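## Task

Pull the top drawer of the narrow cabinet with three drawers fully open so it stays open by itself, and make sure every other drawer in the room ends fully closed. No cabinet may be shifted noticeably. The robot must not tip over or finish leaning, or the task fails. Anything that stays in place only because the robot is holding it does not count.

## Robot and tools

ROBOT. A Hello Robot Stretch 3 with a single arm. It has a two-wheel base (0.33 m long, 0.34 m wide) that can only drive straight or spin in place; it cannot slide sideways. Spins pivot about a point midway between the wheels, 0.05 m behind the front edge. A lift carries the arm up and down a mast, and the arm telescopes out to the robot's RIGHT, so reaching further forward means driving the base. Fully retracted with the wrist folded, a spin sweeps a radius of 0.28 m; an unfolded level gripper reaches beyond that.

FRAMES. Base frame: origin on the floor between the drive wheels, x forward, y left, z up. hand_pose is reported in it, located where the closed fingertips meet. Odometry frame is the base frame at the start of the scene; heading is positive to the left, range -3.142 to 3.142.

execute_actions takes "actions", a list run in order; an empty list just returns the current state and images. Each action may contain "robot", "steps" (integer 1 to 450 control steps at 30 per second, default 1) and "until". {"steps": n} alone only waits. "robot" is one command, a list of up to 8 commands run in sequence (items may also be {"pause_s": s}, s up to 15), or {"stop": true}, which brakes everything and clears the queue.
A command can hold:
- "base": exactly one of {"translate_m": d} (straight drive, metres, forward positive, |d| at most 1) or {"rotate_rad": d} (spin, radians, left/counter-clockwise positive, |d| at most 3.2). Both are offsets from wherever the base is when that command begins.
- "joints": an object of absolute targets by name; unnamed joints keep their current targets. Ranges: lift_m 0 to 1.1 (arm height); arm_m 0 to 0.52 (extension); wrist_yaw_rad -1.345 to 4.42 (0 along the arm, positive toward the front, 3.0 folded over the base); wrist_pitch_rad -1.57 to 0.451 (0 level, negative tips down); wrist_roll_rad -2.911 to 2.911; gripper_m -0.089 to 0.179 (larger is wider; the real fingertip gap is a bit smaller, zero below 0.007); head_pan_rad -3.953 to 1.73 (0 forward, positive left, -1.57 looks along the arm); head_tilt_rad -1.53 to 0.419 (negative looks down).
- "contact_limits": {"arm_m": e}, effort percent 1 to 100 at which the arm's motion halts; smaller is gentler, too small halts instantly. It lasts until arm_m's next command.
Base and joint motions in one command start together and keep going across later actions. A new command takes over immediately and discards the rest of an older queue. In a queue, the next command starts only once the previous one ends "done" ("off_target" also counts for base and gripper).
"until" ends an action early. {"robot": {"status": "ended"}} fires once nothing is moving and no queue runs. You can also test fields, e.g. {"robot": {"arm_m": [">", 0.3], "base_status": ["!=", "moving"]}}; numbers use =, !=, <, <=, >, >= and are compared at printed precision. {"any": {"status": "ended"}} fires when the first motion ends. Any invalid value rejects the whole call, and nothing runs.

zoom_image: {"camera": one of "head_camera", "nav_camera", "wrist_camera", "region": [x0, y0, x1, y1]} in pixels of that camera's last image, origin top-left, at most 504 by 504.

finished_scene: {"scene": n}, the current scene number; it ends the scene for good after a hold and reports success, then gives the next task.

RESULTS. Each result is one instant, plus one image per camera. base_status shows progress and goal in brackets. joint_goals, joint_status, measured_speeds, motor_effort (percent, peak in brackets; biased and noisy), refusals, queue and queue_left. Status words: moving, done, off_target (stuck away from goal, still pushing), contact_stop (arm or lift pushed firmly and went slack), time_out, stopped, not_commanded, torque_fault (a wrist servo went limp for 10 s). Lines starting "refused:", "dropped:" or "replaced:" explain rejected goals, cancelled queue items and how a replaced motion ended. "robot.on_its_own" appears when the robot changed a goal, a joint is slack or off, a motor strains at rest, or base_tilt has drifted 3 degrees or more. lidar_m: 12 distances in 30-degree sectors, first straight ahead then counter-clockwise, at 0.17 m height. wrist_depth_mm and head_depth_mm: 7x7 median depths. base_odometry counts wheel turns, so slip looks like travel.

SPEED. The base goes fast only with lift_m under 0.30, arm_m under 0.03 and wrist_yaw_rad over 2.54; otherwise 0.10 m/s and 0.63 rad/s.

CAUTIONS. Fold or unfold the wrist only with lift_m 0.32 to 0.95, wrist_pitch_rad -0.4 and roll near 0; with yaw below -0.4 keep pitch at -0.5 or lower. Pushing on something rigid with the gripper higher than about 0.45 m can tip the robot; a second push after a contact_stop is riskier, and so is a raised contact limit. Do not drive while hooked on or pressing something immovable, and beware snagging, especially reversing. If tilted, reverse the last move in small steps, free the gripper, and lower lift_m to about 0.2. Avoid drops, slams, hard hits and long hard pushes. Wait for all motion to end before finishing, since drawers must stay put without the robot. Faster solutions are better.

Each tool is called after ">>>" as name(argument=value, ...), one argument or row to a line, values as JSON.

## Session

>>> execute_actions(
  actions=[
    {"robot":{"joints":{"head_pan_rad":0,"head_tilt_rad":-0.4}},"steps":200,"until":{"robot":{"status":"ended"}}},
  ],
)

>>> execute_actions(
  actions=[
    {"robot":{"joints":{"head_pan_rad":1.6,"head_tilt_rad":-0.4}},"steps":200,"until":{"robot":{"status":"ended"}}},
  ],
)

>>> execute_actions(
  actions=[
    {"robot":{"joints":{"head_pan_rad":-1.57,"head_tilt_rad":-0.4}},"steps":200,"until":{"robot":{"status":"ended"}}},
  ],
)

>>> execute_actions(
  actions=[
    {"robot":{"joints":{"head_pan_rad":-3.14,"head_tilt_rad":-0.4}},"steps":200,"until":{"robot":{"status":"ended"}}},
  ],
)

Scene clock: 0.83 s.
robot.base_odometry: x=+0.000 y=+0.000 heading=+0.000 (m, m, rad; robot's odometry frame)
robot.turned_by_wheels: +0.000 (rad since the last result)
robot.turned_by_imu: +0.000 (rad since the last result)
robot.base_tilt: forward=+2.2 right=+0.7 (deg)
robot.lidar_m: 1.20 1.20 1.64 1.93 1.99 2.19 1.52 1.58 2.93 2.45 2.23 1.74
robot.head_depth_mm: 1423 1526 1618 1740 1900 1781 1417 / 1421 1517 1621 1747 1887 1790 1428 / 1420 1517 1622 1728 1900 1785 1429 / 1432 1512 1617 1748 1888 1803 1444 / 1428 1518 1616 1718 1848 1710 1460 / 1418 1514 1570 1222 1308 1410 1453 / 1422 1515 1584 1193 1293 1400 1466
robot.base_status: not_commanded
robot.joint_positions: lift_m=+0.567 arm_m=-0.001 wrist_yaw_rad=+3.063 wrist_pitch_rad=-0.588 wrist_roll_rad=-0.014 gripper_m=+0.037 head_pan_rad=-0.007 head_tilt_rad=-0.394
robot.joint_goals: lift_m=+0.567 arm_m=-0.001 wrist_yaw_rad=+3.063 wrist_pitch_rad=-0.588 wrist_roll_rad=-0.014 gripper_m=+0.037 head_pan_rad=+0.000 head_tilt_rad=-0.400
robot.joint_status: lift_m=not_commanded arm_m=not_commanded wrist_yaw_rad=not_commanded wrist_pitch_rad=not_commanded wrist_roll_rad=not_commanded gripper_m=not_commanded head_pan_rad=done head_tilt_rad=done
robot.measured_speeds: translate_m=+0.000 rotate_rad=+0.000 lift_m=+0.000 arm_m=+0.000 wrist_yaw_rad=+0.000 wrist_pitch_rad=+0.000 wrist_roll_rad=+0.000 head_pan_rad=+0.000 head_tilt_rad=+0.000
robot: refusals=0 queue=done queue_left=0
robot.motor_effort: left_wheel=+0(1) right_wheel=+0(0) lift_m=+18(18) arm_m=+0(0) wrist_yaw_rad=+1(0) wrist_pitch_rad=+5(6) wrist_roll_rad=+0(0) gripper_m=+0(0) head_pan_rad=+2(4) head_tilt_rad=-3(32) (%)
robot.hand_pose: x=-0.0055 y=+0.0552 z=+0.5437 quat_wxyz=(+0.230, +0.679, +0.180, +0.673) (m; robot's base frame)
robot.wrist_depth_mm: - - - - - - - / - - - - - - - / - - - - - - - / - - - - - - - / 843 838 - 881 886 902 901 / 744 736 - 751 757 774 774 / 641 659 - 670 655 683 686
pictures: head_camera (sideways: a quarter turn clockwise sets it upright), nav_camera (sideways: a quarter turn counterclockwise sets it upright), wrist_camera
Images, in order (width x height): head_camera 896x504, nav_camera 672x504, wrist_camera 644x364.

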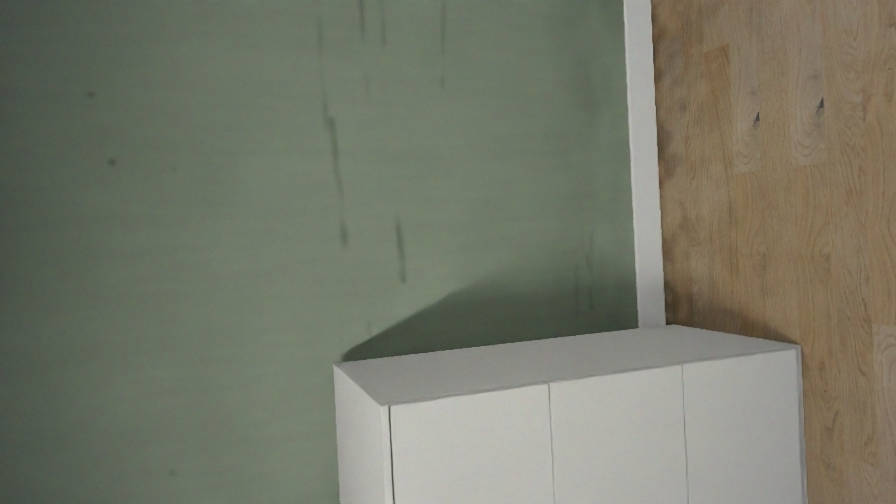

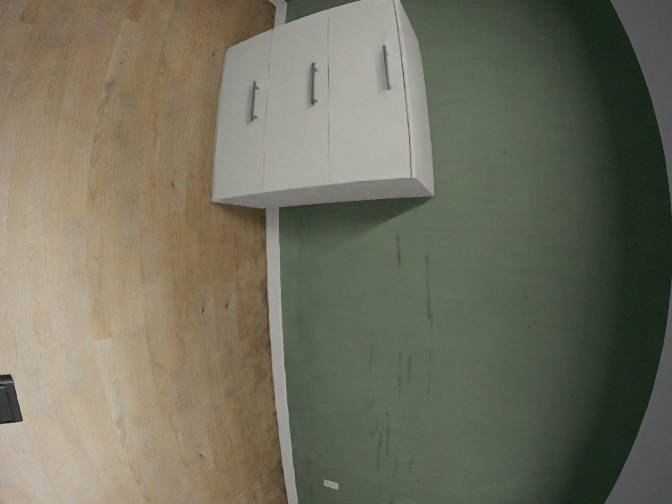

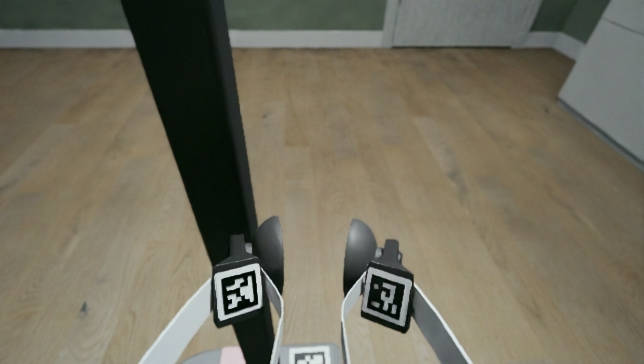

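Scene clock: 2.17 s.
robot.base_odometry: x=+0.000 y=+0.000 heading=+0.000 (m, m, rad; robot's odometry frame)
robot.turned_by_wheels: +0.000 (rad since the last result)
robot.turned_by_imu: +0.000 (rad since the last result)
robot.base_tilt: forward=+2.0 right=+0.9 (deg)
robot.lidar_m: 1.20 1.20 1.65 1.93 2.00 2.20 1.52 1.58 2.92 2.45 2.24 1.75
robot.head_depth_mm: 1633 1740 1843 1996 2132 1772 1412 / 1650 1765 1881 2012 2159 1785 1433 / 1649 1758 1884 2025 2154 1810 1433 / 1655 1771 1905 2046 2174 1817 1449 / 1677 1769 1895 2045 2202 1844 1454 / 1663 1760 1908 2032 2187 1833 1464 / 1653 1772 1896 2037 2207 1883 -
robot.base_status: not_commanded
robot.joint_positions: lift_m=+0.567 arm_m=-0.001 wrist_yaw_rad=+3.063 wrist_pitch_rad=-0.588 wrist_roll_rad=-0.014 gripper_m=+0.037 head_pan_rad=+1.593 head_tilt_rad=-0.395
robot.joint_goals: lift_m=+0.567 arm_m=-0.001 wrist_yaw_rad=+3.063 wrist_pitch_rad=-0.588 wrist_roll_rad=-0.014 gripper_m=+0.037 head_pan_rad=+1.600 head_tilt_rad=-0.400
robot.joint_status: lift_m=not_commanded arm_m=not_commanded wrist_yaw_rad=not_commanded wrist_pitch_rad=not_commanded wrist_roll_rad=not_commanded gripper_m=not_commanded head_pan_rad=done head_tilt_rad=done
robot.measured_speeds: translate_m=+0.000 rotate_rad=+0.000 lift_m=+0.000 arm_m=+0.000 wrist_yaw_rad=+0.000 wrist_pitch_rad=+0.000 wrist_roll_rad=+0.000 head_pan_rad=+0.000 head_tilt_rad=+0.000
robot: refusals=0 queue=done queue_left=0
robot.motor_effort: left_wheel=+0(1) right_wheel=+0(0) lift_m=+18(18) arm_m=+0(1) wrist_yaw_rad=+0(0) wrist_pitch_rad=+5(5) wrist_roll_rad=+0(0) gripper_m=+1(0) head_pan_rad=+2(28) head_tilt_rad=-3(3) (%)
robot.hand_pose: x=-0.0055 y=+0.0552 z=+0.5437 quat_wxyz=(+0.230, +0.679, +0.180, +0.673) (m; robot's base frame)
robot.wrist_depth_mm: - - - - - - - / - - - - - - - / - - - - - - - / - - - - - - - / 845 851 - 877 887 889 912 / 739 750 - 747 778 770 771 / 648 657 - 674 660 680 683
pictures: head_camera (sideways: a quarter turn clockwise sets it upright), nav_camera (sideways: a quarter turn counterclockwise sets it upright), wrist_camera
Images, in order (width x height): head_camera 896x504, nav_camera 672x504, wrist_camera 644x364.

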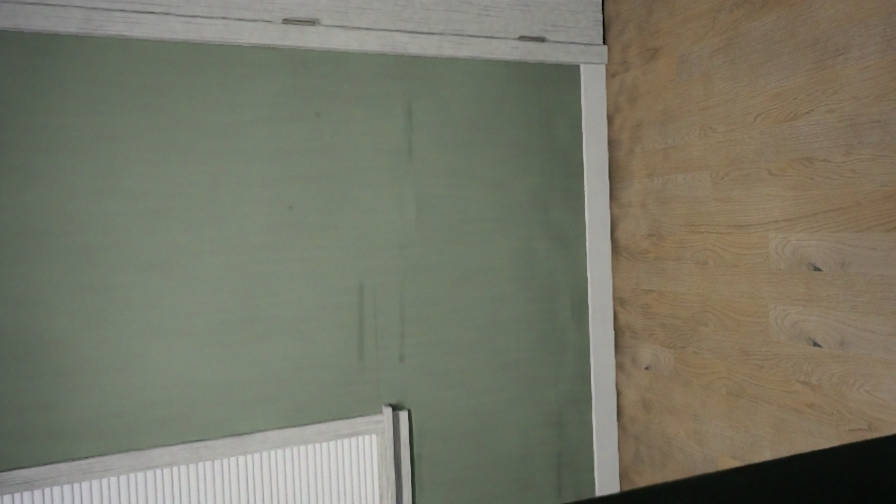

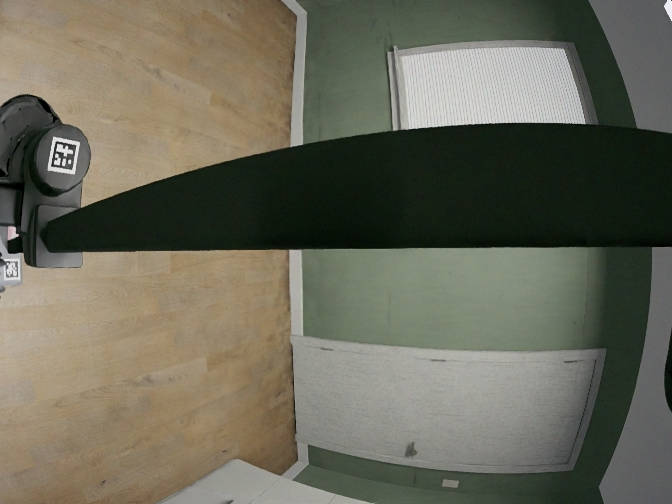

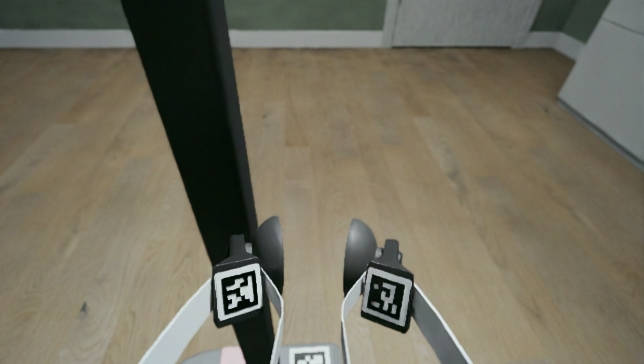

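Scene clock: 4.20 s.
robot.base_odometry: x=+0.000 y=+0.000 heading=+0.000 (m, m, rad; robot's odometry frame)
robot.turned_by_wheels: +0.000 (rad since the last result)
robot.turned_by_imu: +0.000 (rad since the last result)
robot.base_tilt: forward=+1.8 right=+0.8 (deg)
robot.lidar_m: 1.20 1.20 1.64 1.93 1.99 2.20 1.52 1.59 2.92 2.45 2.24 1.74
robot.head_depth_mm: 2484 2627 2750 3003 2397 1783 1422 / 2481 2639 2748 2956 2404 1789 1432 / 2469 2664 2830 2996 2426 1823 1438 / 2462 2611 2841 3032 2425 1827 1449 / 2471 2660 2839 3036 2460 1823 1452 / 2507 2656 2792 2520 2425 1854 1471 / 2536 2667 2797 2287 2402 1858 1477
robot.base_status: not_commanded
robot.joint_positions: lift_m=+0.567 arm_m=-0.001 wrist_yaw_rad=+3.063 wrist_pitch_rad=-0.588 wrist_roll_rad=-0.014 gripper_m=+0.037 head_pan_rad=-1.563 head_tilt_rad=-0.395
robot.joint_goals: lift_m=+0.567 arm_m=-0.001 wrist_yaw_rad=+3.063 wrist_pitch_rad=-0.588 wrist_roll_rad=-0.014 gripper_m=+0.037 head_pan_rad=-1.570 head_tilt_rad=-0.400
robot.joint_status: lift_m=not_commanded arm_m=not_commanded wrist_yaw_rad=not_commanded wrist_pitch_rad=not_commanded wrist_roll_rad=not_commanded gripper_m=not_commanded head_pan_rad=done head_tilt_rad=done
robot.measured_speeds: translate_m=+0.000 rotate_rad=+0.000 lift_m=+0.000 arm_m=+0.000 wrist_yaw_rad=+0.000 wrist_pitch_rad=+0.000 wrist_roll_rad=+0.000 head_pan_rad=+0.000 head_tilt_rad=+0.000
robot: refusals=0 queue=done queue_left=0
robot.motor_effort: left_wheel=+0(0) right_wheel=+0(0) lift_m=+18(18) arm_m=+0(0) wrist_yaw_rad=+0(0) wrist_pitch_rad=+5(6) wrist_roll_rad=+0(0) gripper_m=+0(1) head_pan_rad=-1(27) head_tilt_rad=-2(3) (%)
robot.hand_pose: x=-0.0055 y=+0.0552 z=+0.5437 quat_wxyz=(+0.230, +0.679, +0.180, +0.673) (m; robot's base frame)
robot.wrist_depth_mm: - - - - - - - / - - - - - - - / - - - - - - - / 967 - - - - - - / 840 846 - 891 893 887 894 / 728 739 - 758 765 759 779 / 651 654 - 681 654 682 681
pictures: head_camera (sideways: a quarter turn clockwise sets it upright), nav_camera (sideways: a quarter turn counterclockwise sets it upright), wrist_camera
Images, in order (width x height): head_camera 896x504, nav_camera 672x504, wrist_camera 644x364.

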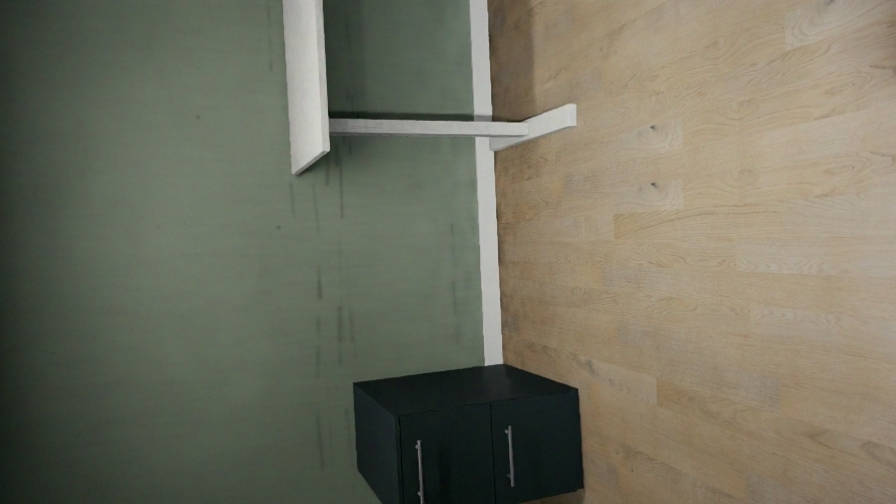

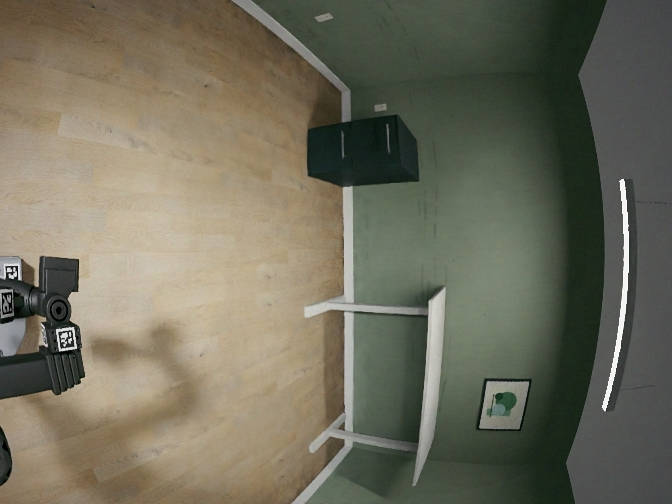

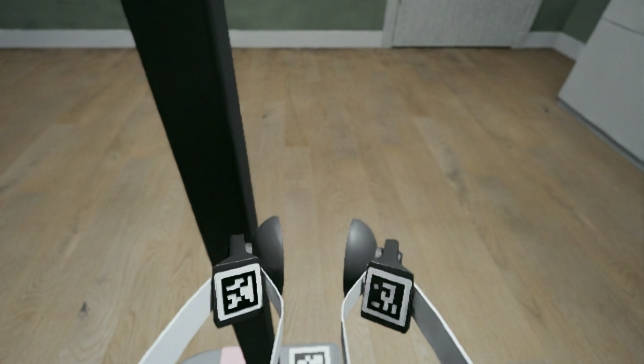

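Scene clock: 5.53 s.
robot.base_odometry: x=+0.000 y=+0.000 heading=+0.000 (m, m, rad; robot's odometry frame)
robot.turned_by_wheels: +0.000 (rad since the last result)
robot.turned_by_imu: +0.000 (rad since the last result)
robot.base_tilt: forward=+2.1 right=+0.6 (deg)
robot.lidar_m: 1.20 1.20 1.64 1.93 2.00 2.20 1.52 1.58 2.91 2.45 2.24 1.75
robot.head_depth_mm: 1814 1939 2078 2227 2350 1777 1418 / 1811 1935 2076 2245 2324 1784 1432 / 1836 1928 2088 2235 2320 1801 1437 / 1813 1950 2070 2196 1769 1816 1440 / 1821 1948 2087 2138 1748 1808 1461 / 1836 1932 2077 2191 2190 1851 1471 / 1831 1947 2074 2235 2345 1856 1479
robot.base_status: not_commanded
robot.joint_positions: lift_m=+0.567 arm_m=-0.001 wrist_yaw_rad=+3.063 wrist_pitch_rad=-0.588 wrist_roll_rad=-0.014 gripper_m=+0.037 head_pan_rad=-3.133 head_tilt_rad=-0.395
robot.joint_goals: lift_m=+0.567 arm_m=-0.001 wrist_yaw_rad=+3.063 wrist_pitch_rad=-0.588 wrist_roll_rad=-0.014 gripper_m=+0.037 head_pan_rad=-3.140 head_tilt_rad=-0.400
robot.joint_status: lift_m=not_commanded arm_m=not_commanded wrist_yaw_rad=not_commanded wrist_pitch_rad=not_commanded wrist_roll_rad=not_commanded gripper_m=not_commanded head_pan_rad=done head_tilt_rad=done
robot.measured_speeds: translate_m=+0.000 rotate_rad=+0.000 lift_m=+0.000 arm_m=+0.000 wrist_yaw_rad=+0.000 wrist_pitch_rad=+0.000 wrist_roll_rad=+0.000 head_pan_rad=+0.000 head_tilt_rad=+0.000
robot: refusals=0 queue=done queue_left=0
robot.motor_effort: left_wheel=+1(0) right_wheel=+0(0) lift_m=+17(18) arm_m=+1(0) wrist_yaw_rad=+0(0) wrist_pitch_rad=+5(6) wrist_roll_rad=+0(0) gripper_m=+0(0) head_pan_rad=-1(26) head_tilt_rad=-3(2) (%)
robot.hand_pose: x=-0.0055 y=+0.0552 z=+0.5437 quat_wxyz=(+0.230, +0.679, +0.180, +0.673) (m; robot's base frame)
robot.wrist_depth_mm: - - - - - - - / - - - - - - - / - - - - - - - / 984 986 - - - - - / 840 847 - 880 882 892 899 / 734 737 - 749 760 761 789 / 655 649 - 674 656 670 676
pictures: head_camera (sideways: a quarter turn clockwise sets it upright), nav_camera (sideways: a quarter turn counterclockwise sets it upright), wrist_camera
Images, in order (width x height): head_camera 896x504, nav_camera 672x504, wrist_camera 644x364.

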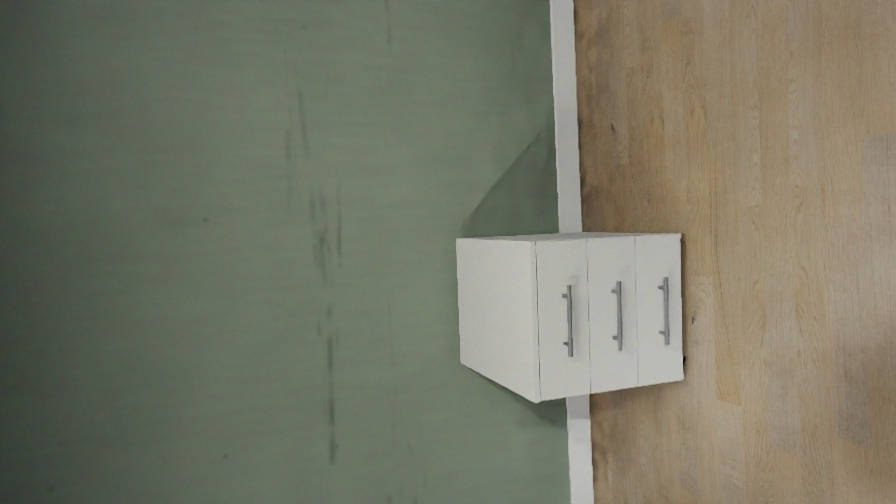

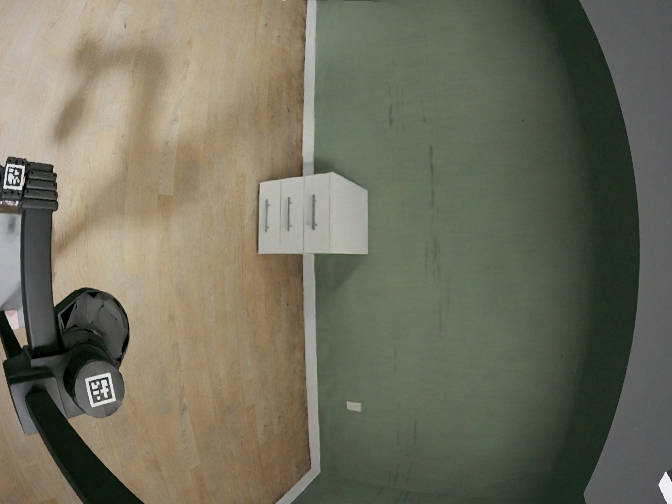

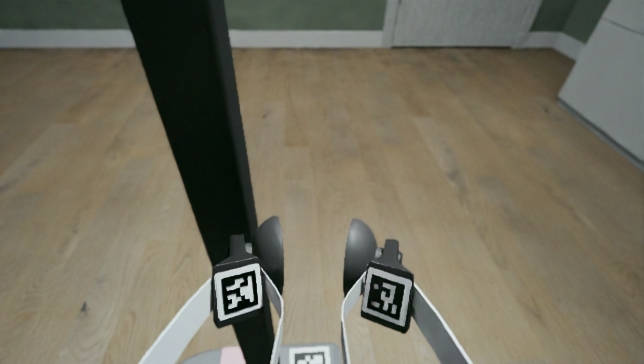

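>>> execute_actions(
  actions=[
    {"robot":[{"base":{"translate_m":-0.65},"joints":{"lift_m":0.28,"wrist_yaw_rad":3.0,"wrist_pitch_rad":-0.4,"head_pan_rad":-1.57,"head_tilt_rad":-0.8}},{"base":{"rotate_rad":-1.54}},{"base":{"translate_m":0.27}},{"joints":{"lift_m":0.33}},{"joints":{"wrist_yaw_rad":0.0,"gripper_m":0.07}},{"joints":{"wrist_pitch_rad":0.02,"wrist_roll_rad":1.57,"lift_m":0.31,"arm_m":0.3}}],"steps":450,"until":{"robot":{"status":"ended"}}},
    {"steps":300,"until":{"robot":{"status":"ended"}}},
  ],
)

Scene clock: 22.93 s.
robot.base_odometry: x=-0.642 y=-0.270 heading=-1.540 (m, m, rad; robot's odometry frame)
robot.turned_by_wheels: -1.540 (rad since the last result)
robot.turned_by_imu: -1.539 (rad since the last result)
robot.base_tilt: forward=+2.1 right=+0.7 (deg)
robot.lidar_m: 2.16 2.27 2.38 1.93 1.89 2.26 2.19 2.04 0.91 0.88 1.53 2.13
robot.head_depth_mm: 1256 1433 1648 1823 1532 1315 1139 / 1253 1425 1583 1214 1463 1317 1149 / 1261 1417 1422 1191 1388 1247 1150 / 1260 1434 1425 1195 1439 1308 1158 / 1256 1433 1597 1748 1522 1340 1160 / 1263 1428 1674 1864 1570 1352 1168 / 1273 1432 1665 1889 1590 1347 1182
robot.base_status: done (translate_m +0.2700 of +0.2700)
robot.joint_positions: lift_m=+0.310 arm_m=+0.300 wrist_yaw_rad=+0.001 wrist_pitch_rad=-0.003 wrist_roll_rad=+1.568 gripper_m=+0.070 head_pan_rad=-1.577 head_tilt_rad=-0.790
robot.joint_goals: lift_m=+0.310 arm_m=+0.300 wrist_yaw_rad=+0.000 wrist_pitch_rad=+0.020 wrist_roll_rad=+1.570 gripper_m=+0.070 head_pan_rad=-1.570 head_tilt_rad=-0.800
robot.joint_status: lift_m=done arm_m=done wrist_yaw_rad=done wrist_pitch_rad=done wrist_roll_rad=done gripper_m=done head_pan_rad=done head_tilt_rad=done
robot.measured_speeds: translate_m=+0.000 rotate_rad=+0.000 lift_m=+0.000 arm_m=+0.000 wrist_yaw_rad=+0.000 wrist_pitch_rad=+0.000 wrist_roll_rad=+0.000 head_pan_rad=+0.000 head_tilt_rad=+0.000
robot: refusals=0 queue=done queue_left=0
robot.motor_effort: left_wheel=+3(15) right_wheel=-3(10) lift_m=+13(26) arm_m=+2(3) wrist_yaw_rad=-1(2) wrist_pitch_rad=+11(13) wrist_roll_rad=+1(3) gripper_m=+1(82) head_pan_rad=+2(28) head_tilt_rad=-5(34) (%)
robot.hand_pose: x=-0.0211 y=-0.7009 z=+0.4239 quat_wxyz=(+0.002, +0.000, -1.000, -0.002) (m; robot's base frame)
robot.wrist_depth_mm: 858 856 312 308 308 307 308 / 882 894 323 318 318 318 318 / 911 896 334 329 331 330 329 / 940 928 347 341 339 340 339 / 980 956 356 351 351 353 351 / - 988 367 365 362 364 363 / - - - 379 380 375 377
pictures: head_camera (sideways: a quarter turn clockwise sets it upright), nav_camera (sideways: a quarter turn counterclockwise sets it upright), wrist_camera
Images, in order (width x height): head_camera 896x504, nav_camera 672x504, wrist_camera 644x364.

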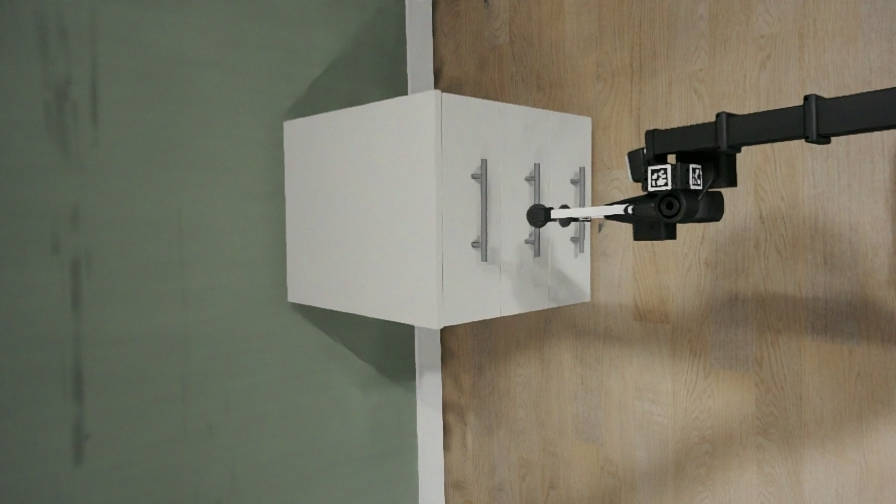

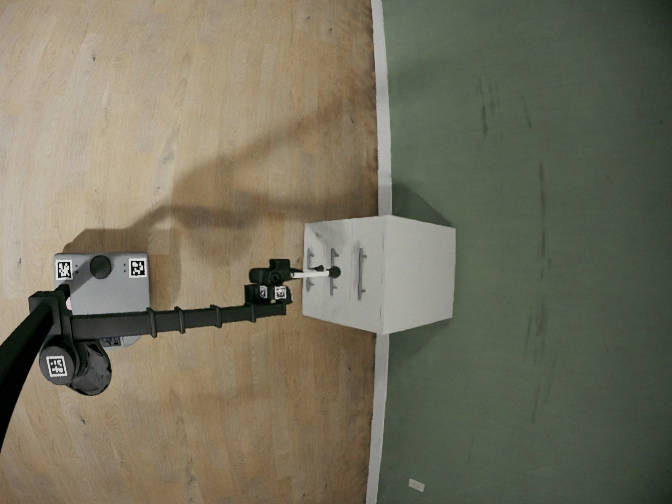

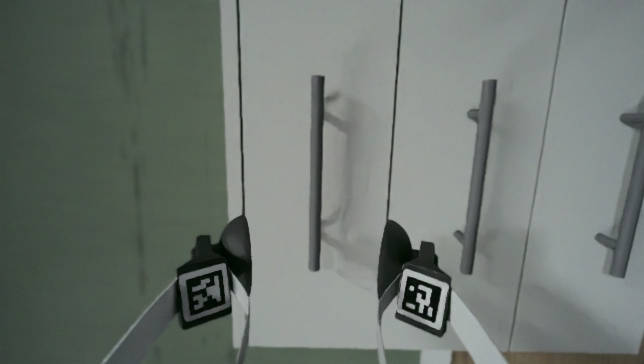

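>>> execute_actions(
  actions=[
    {"robot":[{"base":{"rotate_rad":-0.07}},{"base":{"translate_m":0.04},"joints":{"arm_m":0.4,"gripper_m":0.05}}],"steps":300,"until":{"robot":{"status":"ended"}}},
  ],
)

Scene clock: 25.67 s.
robot.base_odometry: x=-0.643 y=-0.310 heading=-1.610 (m, m, rad; robot's odometry frame)
robot.turned_by_wheels: -0.070 (rad since the last result)
robot.turned_by_imu: -0.070 (rad since the last result)
robot.base_tilt: forward=+2.1 right=+0.7 (deg)
robot.lidar_m: 2.13 2.24 2.43 2.31 2.07 2.34 2.23 2.18 1.53 0.89 1.50 1.99
robot.head_depth_mm: 1278 1455 1694 1853 1542 1303 1140 / 1277 1457 1646 1715 1493 1315 1139 / 1263 1443 1407 1196 1352 1292 1147 / 1260 1435 1444 1199 1437 1330 1160 / 1246 1422 1523 1219 1484 1336 1166 / 1237 1415 1648 1844 1583 1342 1164 / 1235 1394 1626 1836 1579 1350 1172
robot.base_status: done (translate_m +0.0400 of +0.0400)
robot.joint_positions: lift_m=+0.310 arm_m=+0.400 wrist_yaw_rad=+0.001 wrist_pitch_rad=-0.003 wrist_roll_rad=+1.568 gripper_m=+0.050 head_pan_rad=-1.577 head_tilt_rad=-0.790
robot.joint_goals: lift_m=+0.310 arm_m=+0.400 wrist_yaw_rad=+0.000 wrist_pitch_rad=+0.020 wrist_roll_rad=+1.570 gripper_m=+0.050 head_pan_rad=-1.570 head_tilt_rad=-0.800
robot.joint_status: lift_m=done arm_m=done wrist_yaw_rad=done wrist_pitch_rad=done wrist_roll_rad=done gripper_m=done head_pan_rad=done head_tilt_rad=done
robot.measured_speeds: translate_m=+0.000 rotate_rad=+0.000 lift_m=+0.000 arm_m=+0.000 wrist_yaw_rad=+0.000 wrist_pitch_rad=+0.000 wrist_roll_rad=+0.000 head_pan_rad=+0.000 head_tilt_rad=+0.000
robot: refusals=0 queue=done queue_left=0
robot.motor_effort: left_wheel=+3(11) right_wheel=-3(11) lift_m=+14(14) arm_m=+2(1) wrist_yaw_rad=-1(1) wrist_pitch_rad=+11(11) wrist_roll_rad=+1(1) gripper_m=+0(74) head_pan_rad=+3(0) head_tilt_rad=-6(6) (%)
robot.hand_pose: x=-0.0212 y=-0.8009 z=+0.4239 quat_wxyz=(+0.002, +0.000, -1.000, -0.002) (m; robot's base frame)
robot.wrist_depth_mm: 785 777 224 225 224 224 223 / 801 800 228 228 229 228 228 / 813 814 234 232 235 233 234 / 835 831 239 239 238 239 239 / 840 827 242 244 246 243 245 / 863 853 - 249 251 249 249 / 889 877 256 255 257 257 256
pictures: head_camera (sideways: a quarter turn clockwise sets it upright), nav_camera (sideways: a quarter turn counterclockwise sets it upright), wrist_camera
Images, in order (width x height): head_camera 896x504, nav_camera 672x504, wrist_camera 644x364.

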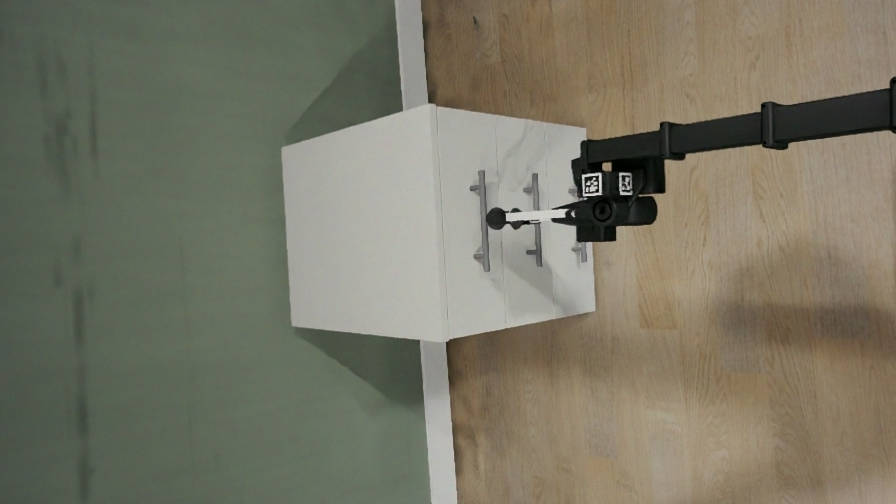

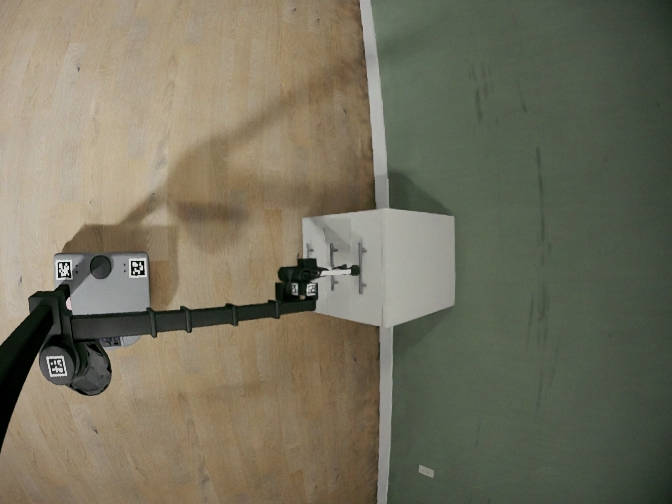

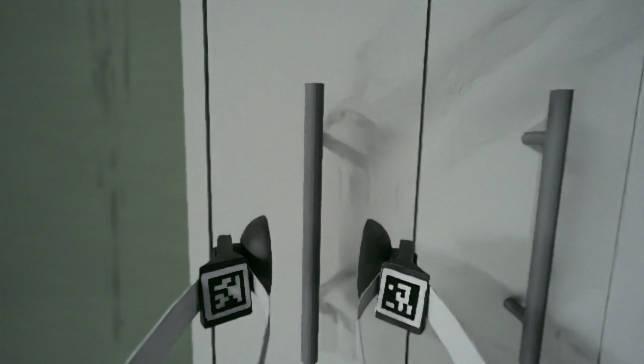

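>>> execute_actions(
  actions=[
    {"robot":{"joints":{"arm_m":0.48,"lift_m":0.315},"contact_limits":{"arm_m":8}},"steps":300,"until":{"robot":{"status":"ended"}}},
    {"robot":{"joints":{"gripper_m":-0.06}},"steps":100,"until":{"robot":{"status":"ended"}}},
    {"robot":{"joints":{"arm_m":0.40}},"steps":100,"until":{"robot":{"status":"ended"}}},
  ],
)

Scene clock: 29.87 s.
robot.base_odometry: x=-0.643 y=-0.310 heading=-1.610 (m, m, rad; robot's odometry frame)
robot.turned_by_wheels: +0.000 (rad since the last result)
robot.turned_by_imu: -0.001 (rad since the last result)
robot.base_tilt: forward=+2.1 right=+0.8 (deg)
robot.lidar_m: 2.12 2.24 2.43 2.31 2.07 2.35 2.22 2.19 1.54 0.88 1.51 1.99
robot.head_depth_mm: 1277 1465 1680 1847 1525 1316 1144 / 1271 1447 1645 1246 1503 1321 1142 / 1269 1438 1413 1181 1365 1298 1151 / 1259 1432 1431 1167 1405 1325 1159 / 1248 1418 1543 1212 1494 1335 1160 / 1239 1413 1644 1839 1583 1342 1165 / 1242 1398 1628 1824 1599 1338 1177
robot.base_status: done (translate_m +0.0400 of +0.0400)
robot.joint_positions: lift_m=+0.315 arm_m=+0.400 wrist_yaw_rad=-0.004 wrist_pitch_rad=-0.005 wrist_roll_rad=+1.568 gripper_m=-0.053 head_pan_rad=-1.577 head_tilt_rad=-0.790
robot.joint_goals: lift_m=+0.315 arm_m=+0.400 wrist_yaw_rad=+0.000 wrist_pitch_rad=+0.020 wrist_roll_rad=+1.570 gripper_m=-0.054 head_pan_rad=-1.570 head_tilt_rad=-0.800
robot.joint_status: lift_m=done arm_m=done wrist_yaw_rad=done wrist_pitch_rad=done wrist_roll_rad=done gripper_m=done head_pan_rad=done head_tilt_rad=done
robot.measured_speeds: translate_m=+0.000 rotate_rad=+0.000 lift_m=+0.000 arm_m=+0.000 wrist_yaw_rad=+0.000 wrist_pitch_rad=+0.000 wrist_roll_rad=+0.000 head_pan_rad=+0.000 head_tilt_rad=+0.000
robot: refusals=0 queue=done queue_left=0
robot.on_its_own: gripper_m is held at -0.054, not at your -0.060, by its stall guard, which is still easing
robot.motor_effort: left_wheel=+1(3) right_wheel=-1(4) lift_m=+21(24) arm_m=-2(9) wrist_yaw_rad=+5(5) wrist_pitch_rad=+12(18) wrist_roll_rad=+1(1) gripper_m=-25(99) head_pan_rad=+3(1) head_tilt_rad=-6(6) (%)
robot.hand_pose: x=-0.0223 y=-0.8014 z=+0.4278 quat_wxyz=(+0.002, -0.002, -1.000, -0.003) (m; robot's base frame)
robot.wrist_depth_mm: 769 795 166 166 166 224 224 / 793 789 169 168 169 228 230 / 815 814 173 172 173 233 232 / 838 829 176 175 176 238 240 / 842 847 181 163 181 245 245 / 872 858 184 149 185 249 249 / 858 854 190 189 190 254 256
pictures: head_camera (sideways: a quarter turn clockwise sets it upright), nav_camera (sideways: a quarter turn counterclockwise sets it upright), wrist_camera
replaced: robot.arm_m: its motion had ended contact_stop
Images, in order (width x height): head_camera 896x504, nav_camera 672x504, wrist_camera 644x364.

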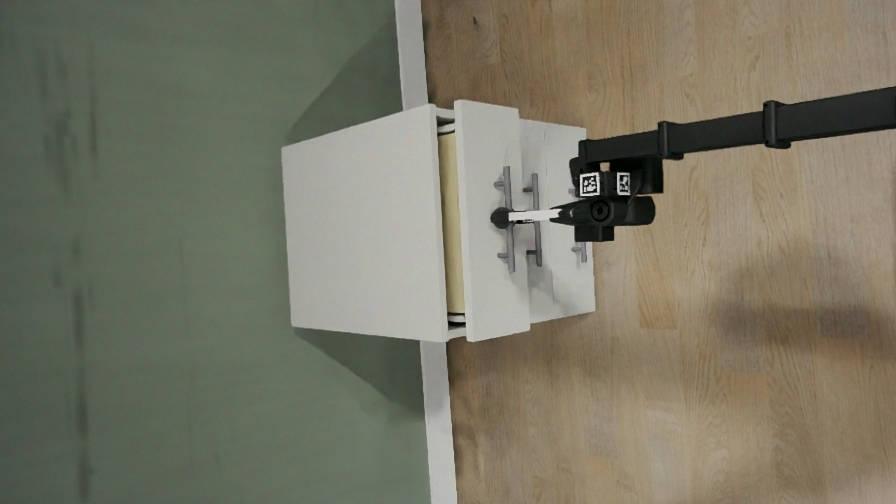

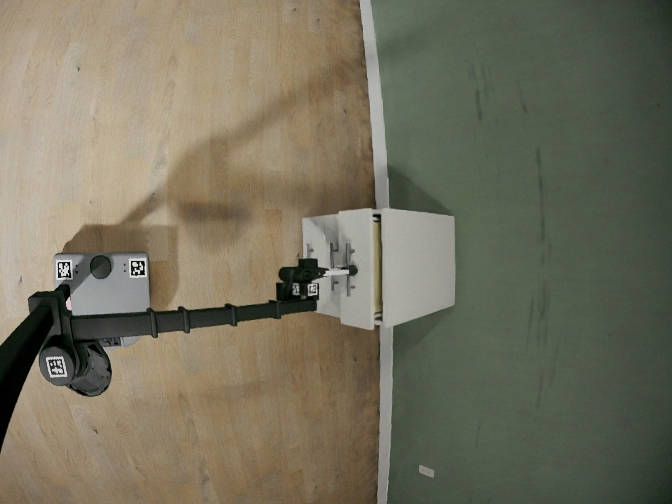

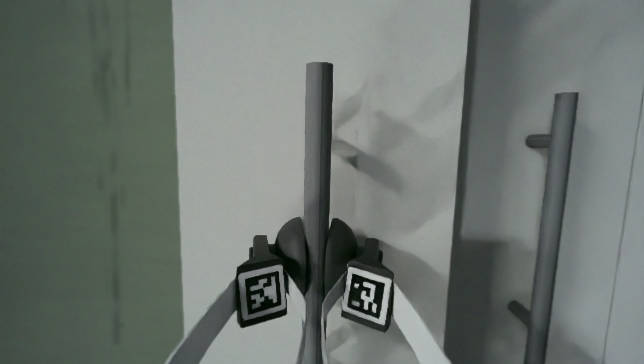

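>>> execute_actions(
  actions=[
    {"robot":{"base":{"translate_m":-0.004},"joints":{"arm_m":0.16,"gripper_m":-0.058},"contact_limits":{"arm_m":8}},"steps":200,"until":{"robot":{"status":"ended"}}},
    {"robot":{"base":{"translate_m":-0.003},"joints":{"arm_m":0.1,"gripper_m":-0.056},"contact_limits":{"arm_m":8}},"steps":200,"until":{"robot":{"status":"ended"}}},
  ],
)

Scene clock: 34.27 s.
robot.base_odometry: x=-0.643 y=-0.303 heading=-1.610 (m, m, rad; robot's odometry frame)
robot.turned_by_wheels: +0.000 (rad since the last result)
robot.turned_by_imu: -0.001 (rad since the last result)
robot.base_tilt: forward=+2.0 right=+0.7 (deg)
robot.lidar_m: 2.13 2.25 2.43 2.31 2.04 2.33 2.22 2.18 1.54 0.88 1.50 1.98
robot.head_depth_mm: 1289 1464 1680 1854 1531 1307 1147 / 1269 1452 1641 1708 1007 1299 1168 / 1257 1436 1420 1180 1005 1289 - / 1258 1427 1439 1186 1015 1304 1154 / 1246 1424 1540 1205 1052 1280 1163 / 1255 1400 1634 1835 1578 1345 1171 / 1237 1406 1619 1829 1583 1350 1175
robot.base_status: done (translate_m -0.0030 of -0.0030)
robot.joint_positions: lift_m=+0.315 arm_m=+0.101 wrist_yaw_rad=+0.001 wrist_pitch_rad=-0.006 wrist_roll_rad=+1.568 gripper_m=-0.052 head_pan_rad=-1.577 head_tilt_rad=-0.791
robot.joint_goals: lift_m=+0.315 arm_m=+0.100 wrist_yaw_rad=+0.000 wrist_pitch_rad=+0.020 wrist_roll_rad=+1.570 gripper_m=-0.053 head_pan_rad=-1.570 head_tilt_rad=-0.800
robot.joint_status: lift_m=done arm_m=done wrist_yaw_rad=done wrist_pitch_rad=done wrist_roll_rad=done gripper_m=done head_pan_rad=done head_tilt_rad=done
robot.measured_speeds: translate_m=+0.000 rotate_rad=+0.000 lift_m=+0.000 arm_m=+0.000 wrist_yaw_rad=+0.000 wrist_pitch_rad=+0.000 wrist_roll_rad=+0.000 head_pan_rad=+0.000 head_tilt_rad=+0.000
robot: refusals=0 queue=done queue_left=0
robot.motor_effort: left_wheel=+4(10) right_wheel=-3(10) lift_m=+22(22) arm_m=-5(9) wrist_yaw_rad=-1(9) wrist_pitch_rad=+13(14) wrist_roll_rad=+1(1) gripper_m=-23(69) head_pan_rad=+2(3) head_tilt_rad=-5(6) (%)
robot.contact_limits: arm_m 8 (drawing in: default 17, maximum 28; extending or still: default 25, maximum 40)
robot.hand_pose: x=-0.0211 y=-0.5017 z=+0.4277 quat_wxyz=(+0.002, +0.000, -1.000, -0.003) (m; robot's base frame)
robot.wrist_depth_mm: - - 179 179 179 748 501 / - - 183 183 183 514 498 / - - 187 186 186 527 494 / - - 191 189 192 540 496 / - - 195 193 195 556 496 / - - 200 - 200 571 489 / - - 205 204 207 732 489
pictures: head_camera (sideways: a quarter turn clockwise sets it upright), nav_camera (sideways: a quarter turn counterclockwise sets it upright), wrist_camera
Images, in order (width x height): head_camera 896x504, nav_camera 672x504, wrist_camera 644x364.

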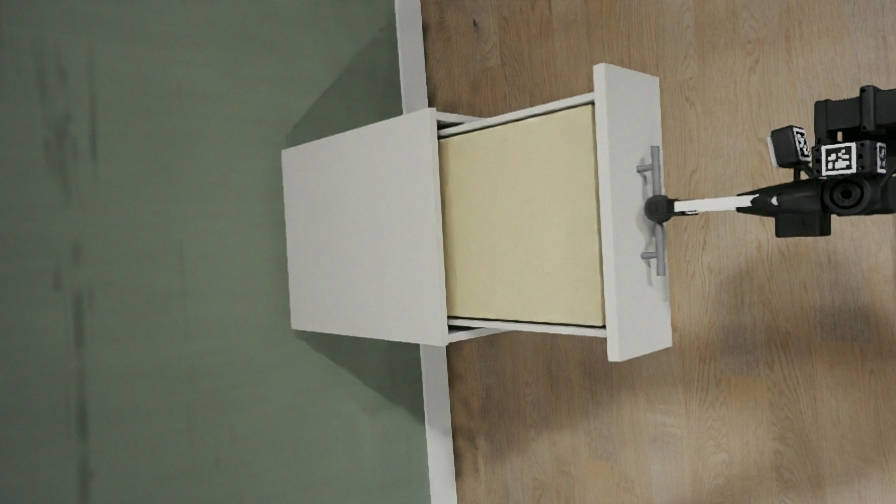

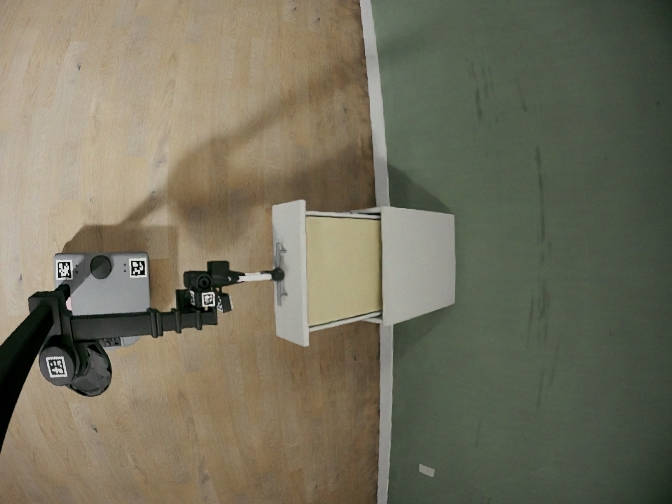

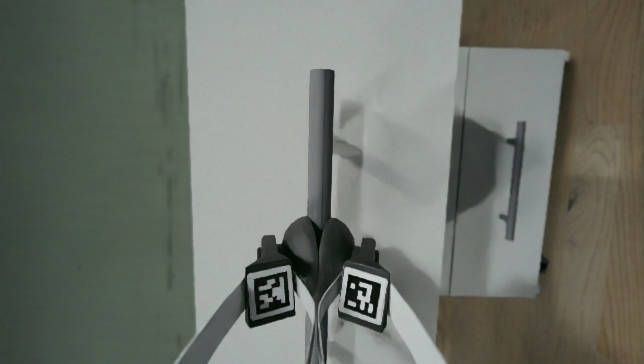

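At the end stop (≈0.35 m, grip began sliding). Release.

>>> execute_actions(
  actions=[
    {"robot":[{"joints":{"gripper_m":0.05}},{"joints":{"arm_m":0.04}}],"steps":200,"until":{"robot":{"status":"ended"}}},
  ],
)

>>> finished_scene(
  scene=2,
)

Scene clock: 37.27 s.
robot.base_odometry: x=-0.643 y=-0.303 heading=-1.610 (m, m, rad; robot's odometry frame)
robot.turned_by_wheels: +0.000 (rad since the last result)
robot.turned_by_imu: -0.001 (rad since the last result)
robot.base_tilt: forward=+2.1 right=+0.6 (deg)
robot.lidar_m: 2.13 2.25 2.44 2.31 2.04 2.34 2.22 2.18 1.54 0.88 1.50 1.99
robot.head_depth_mm: 1280 1452 1680 1848 1538 1311 1145 / 1272 1435 1647 1706 1003 1290 1162 / 1270 1443 1426 1181 1012 1291 1195 / 1261 1438 1420 1189 1025 1299 1160 / 1253 1425 1528 1210 1046 1285 1162 / 1241 1402 1630 1836 1584 1338 1173 / 1239 1396 1615 1814 1605 1356 1174
robot.base_status: done (translate_m -0.0030 of -0.0030)
robot.joint_positions: lift_m=+0.315 arm_m=+0.040 wrist_yaw_rad=+0.001 wrist_pitch_rad=-0.004 wrist_roll_rad=+1.568 gripper_m=+0.050 head_pan_rad=-1.577 head_tilt_rad=-0.791
robot.joint_goals: lift_m=+0.315 arm_m=+0.040 wrist_yaw_rad=+0.000 wrist_pitch_rad=+0.020 wrist_roll_rad=+1.570 gripper_m=+0.050 head_pan_rad=-1.570 head_tilt_rad=-0.800
robot.joint_status: lift_m=done arm_m=done wrist_yaw_rad=done wrist_pitch_rad=done wrist_roll_rad=done gripper_m=done head_pan_rad=done head_tilt_rad=done
robot.measured_speeds: translate_m=+0.000 rotate_rad=+0.000 lift_m=+0.000 arm_m=+0.000 wrist_yaw_rad=+0.000 wrist_pitch_rad=+0.000 wrist_roll_rad=+0.000 head_pan_rad=+0.000 head_tilt_rad=+0.000
robot: refusals=0 queue=done queue_left=0
robot.motor_effort: left_wheel=+3(3) right_wheel=-3(3) lift_m=+22(22) arm_m=-2(3) wrist_yaw_rad=+0(1) wrist_pitch_rad=+11(12) wrist_roll_rad=+1(1) gripper_m=+1(84) head_pan_rad=+3(2) head_tilt_rad=-5(6) (%)
robot.hand_pose: x=-0.0212 y=-0.4414 z=+0.4281 quat_wxyz=(+0.002, +0.000, -1.000, -0.002) (m; robot's base frame)
robot.wrist_depth_mm: - - 237 235 237 761 505 / - - 244 241 244 580 504 / - - 248 248 248 592 499 / - - 254 253 255 606 495 / - - - 257 611 616 495 / - - - 263 633 652 489 / - - 273 269 274 733 490
pictures: head_camera (sideways: a quarter turn clockwise sets it upright), nav_camera (sideways: a quarter turn counterclockwise sets it upright), wrist_camera
Images, in order (width x height): head_camera 896x504, nav_camera 672x504, wrist_camera 644x364.

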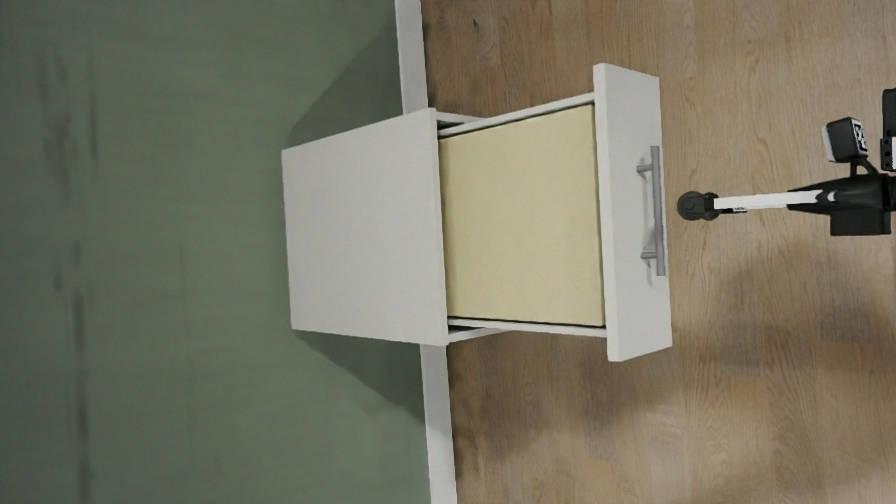

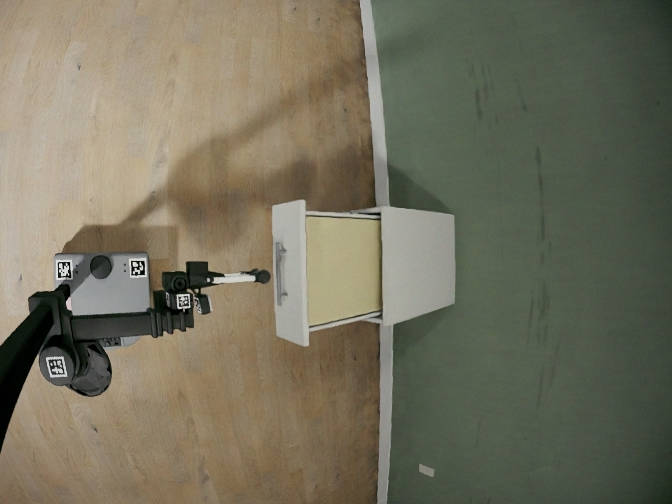

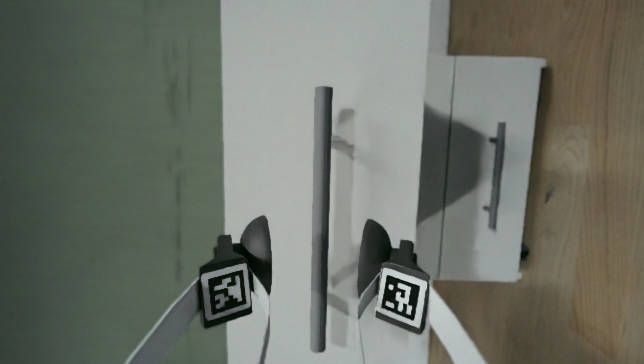

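The scene is finished: the task was done.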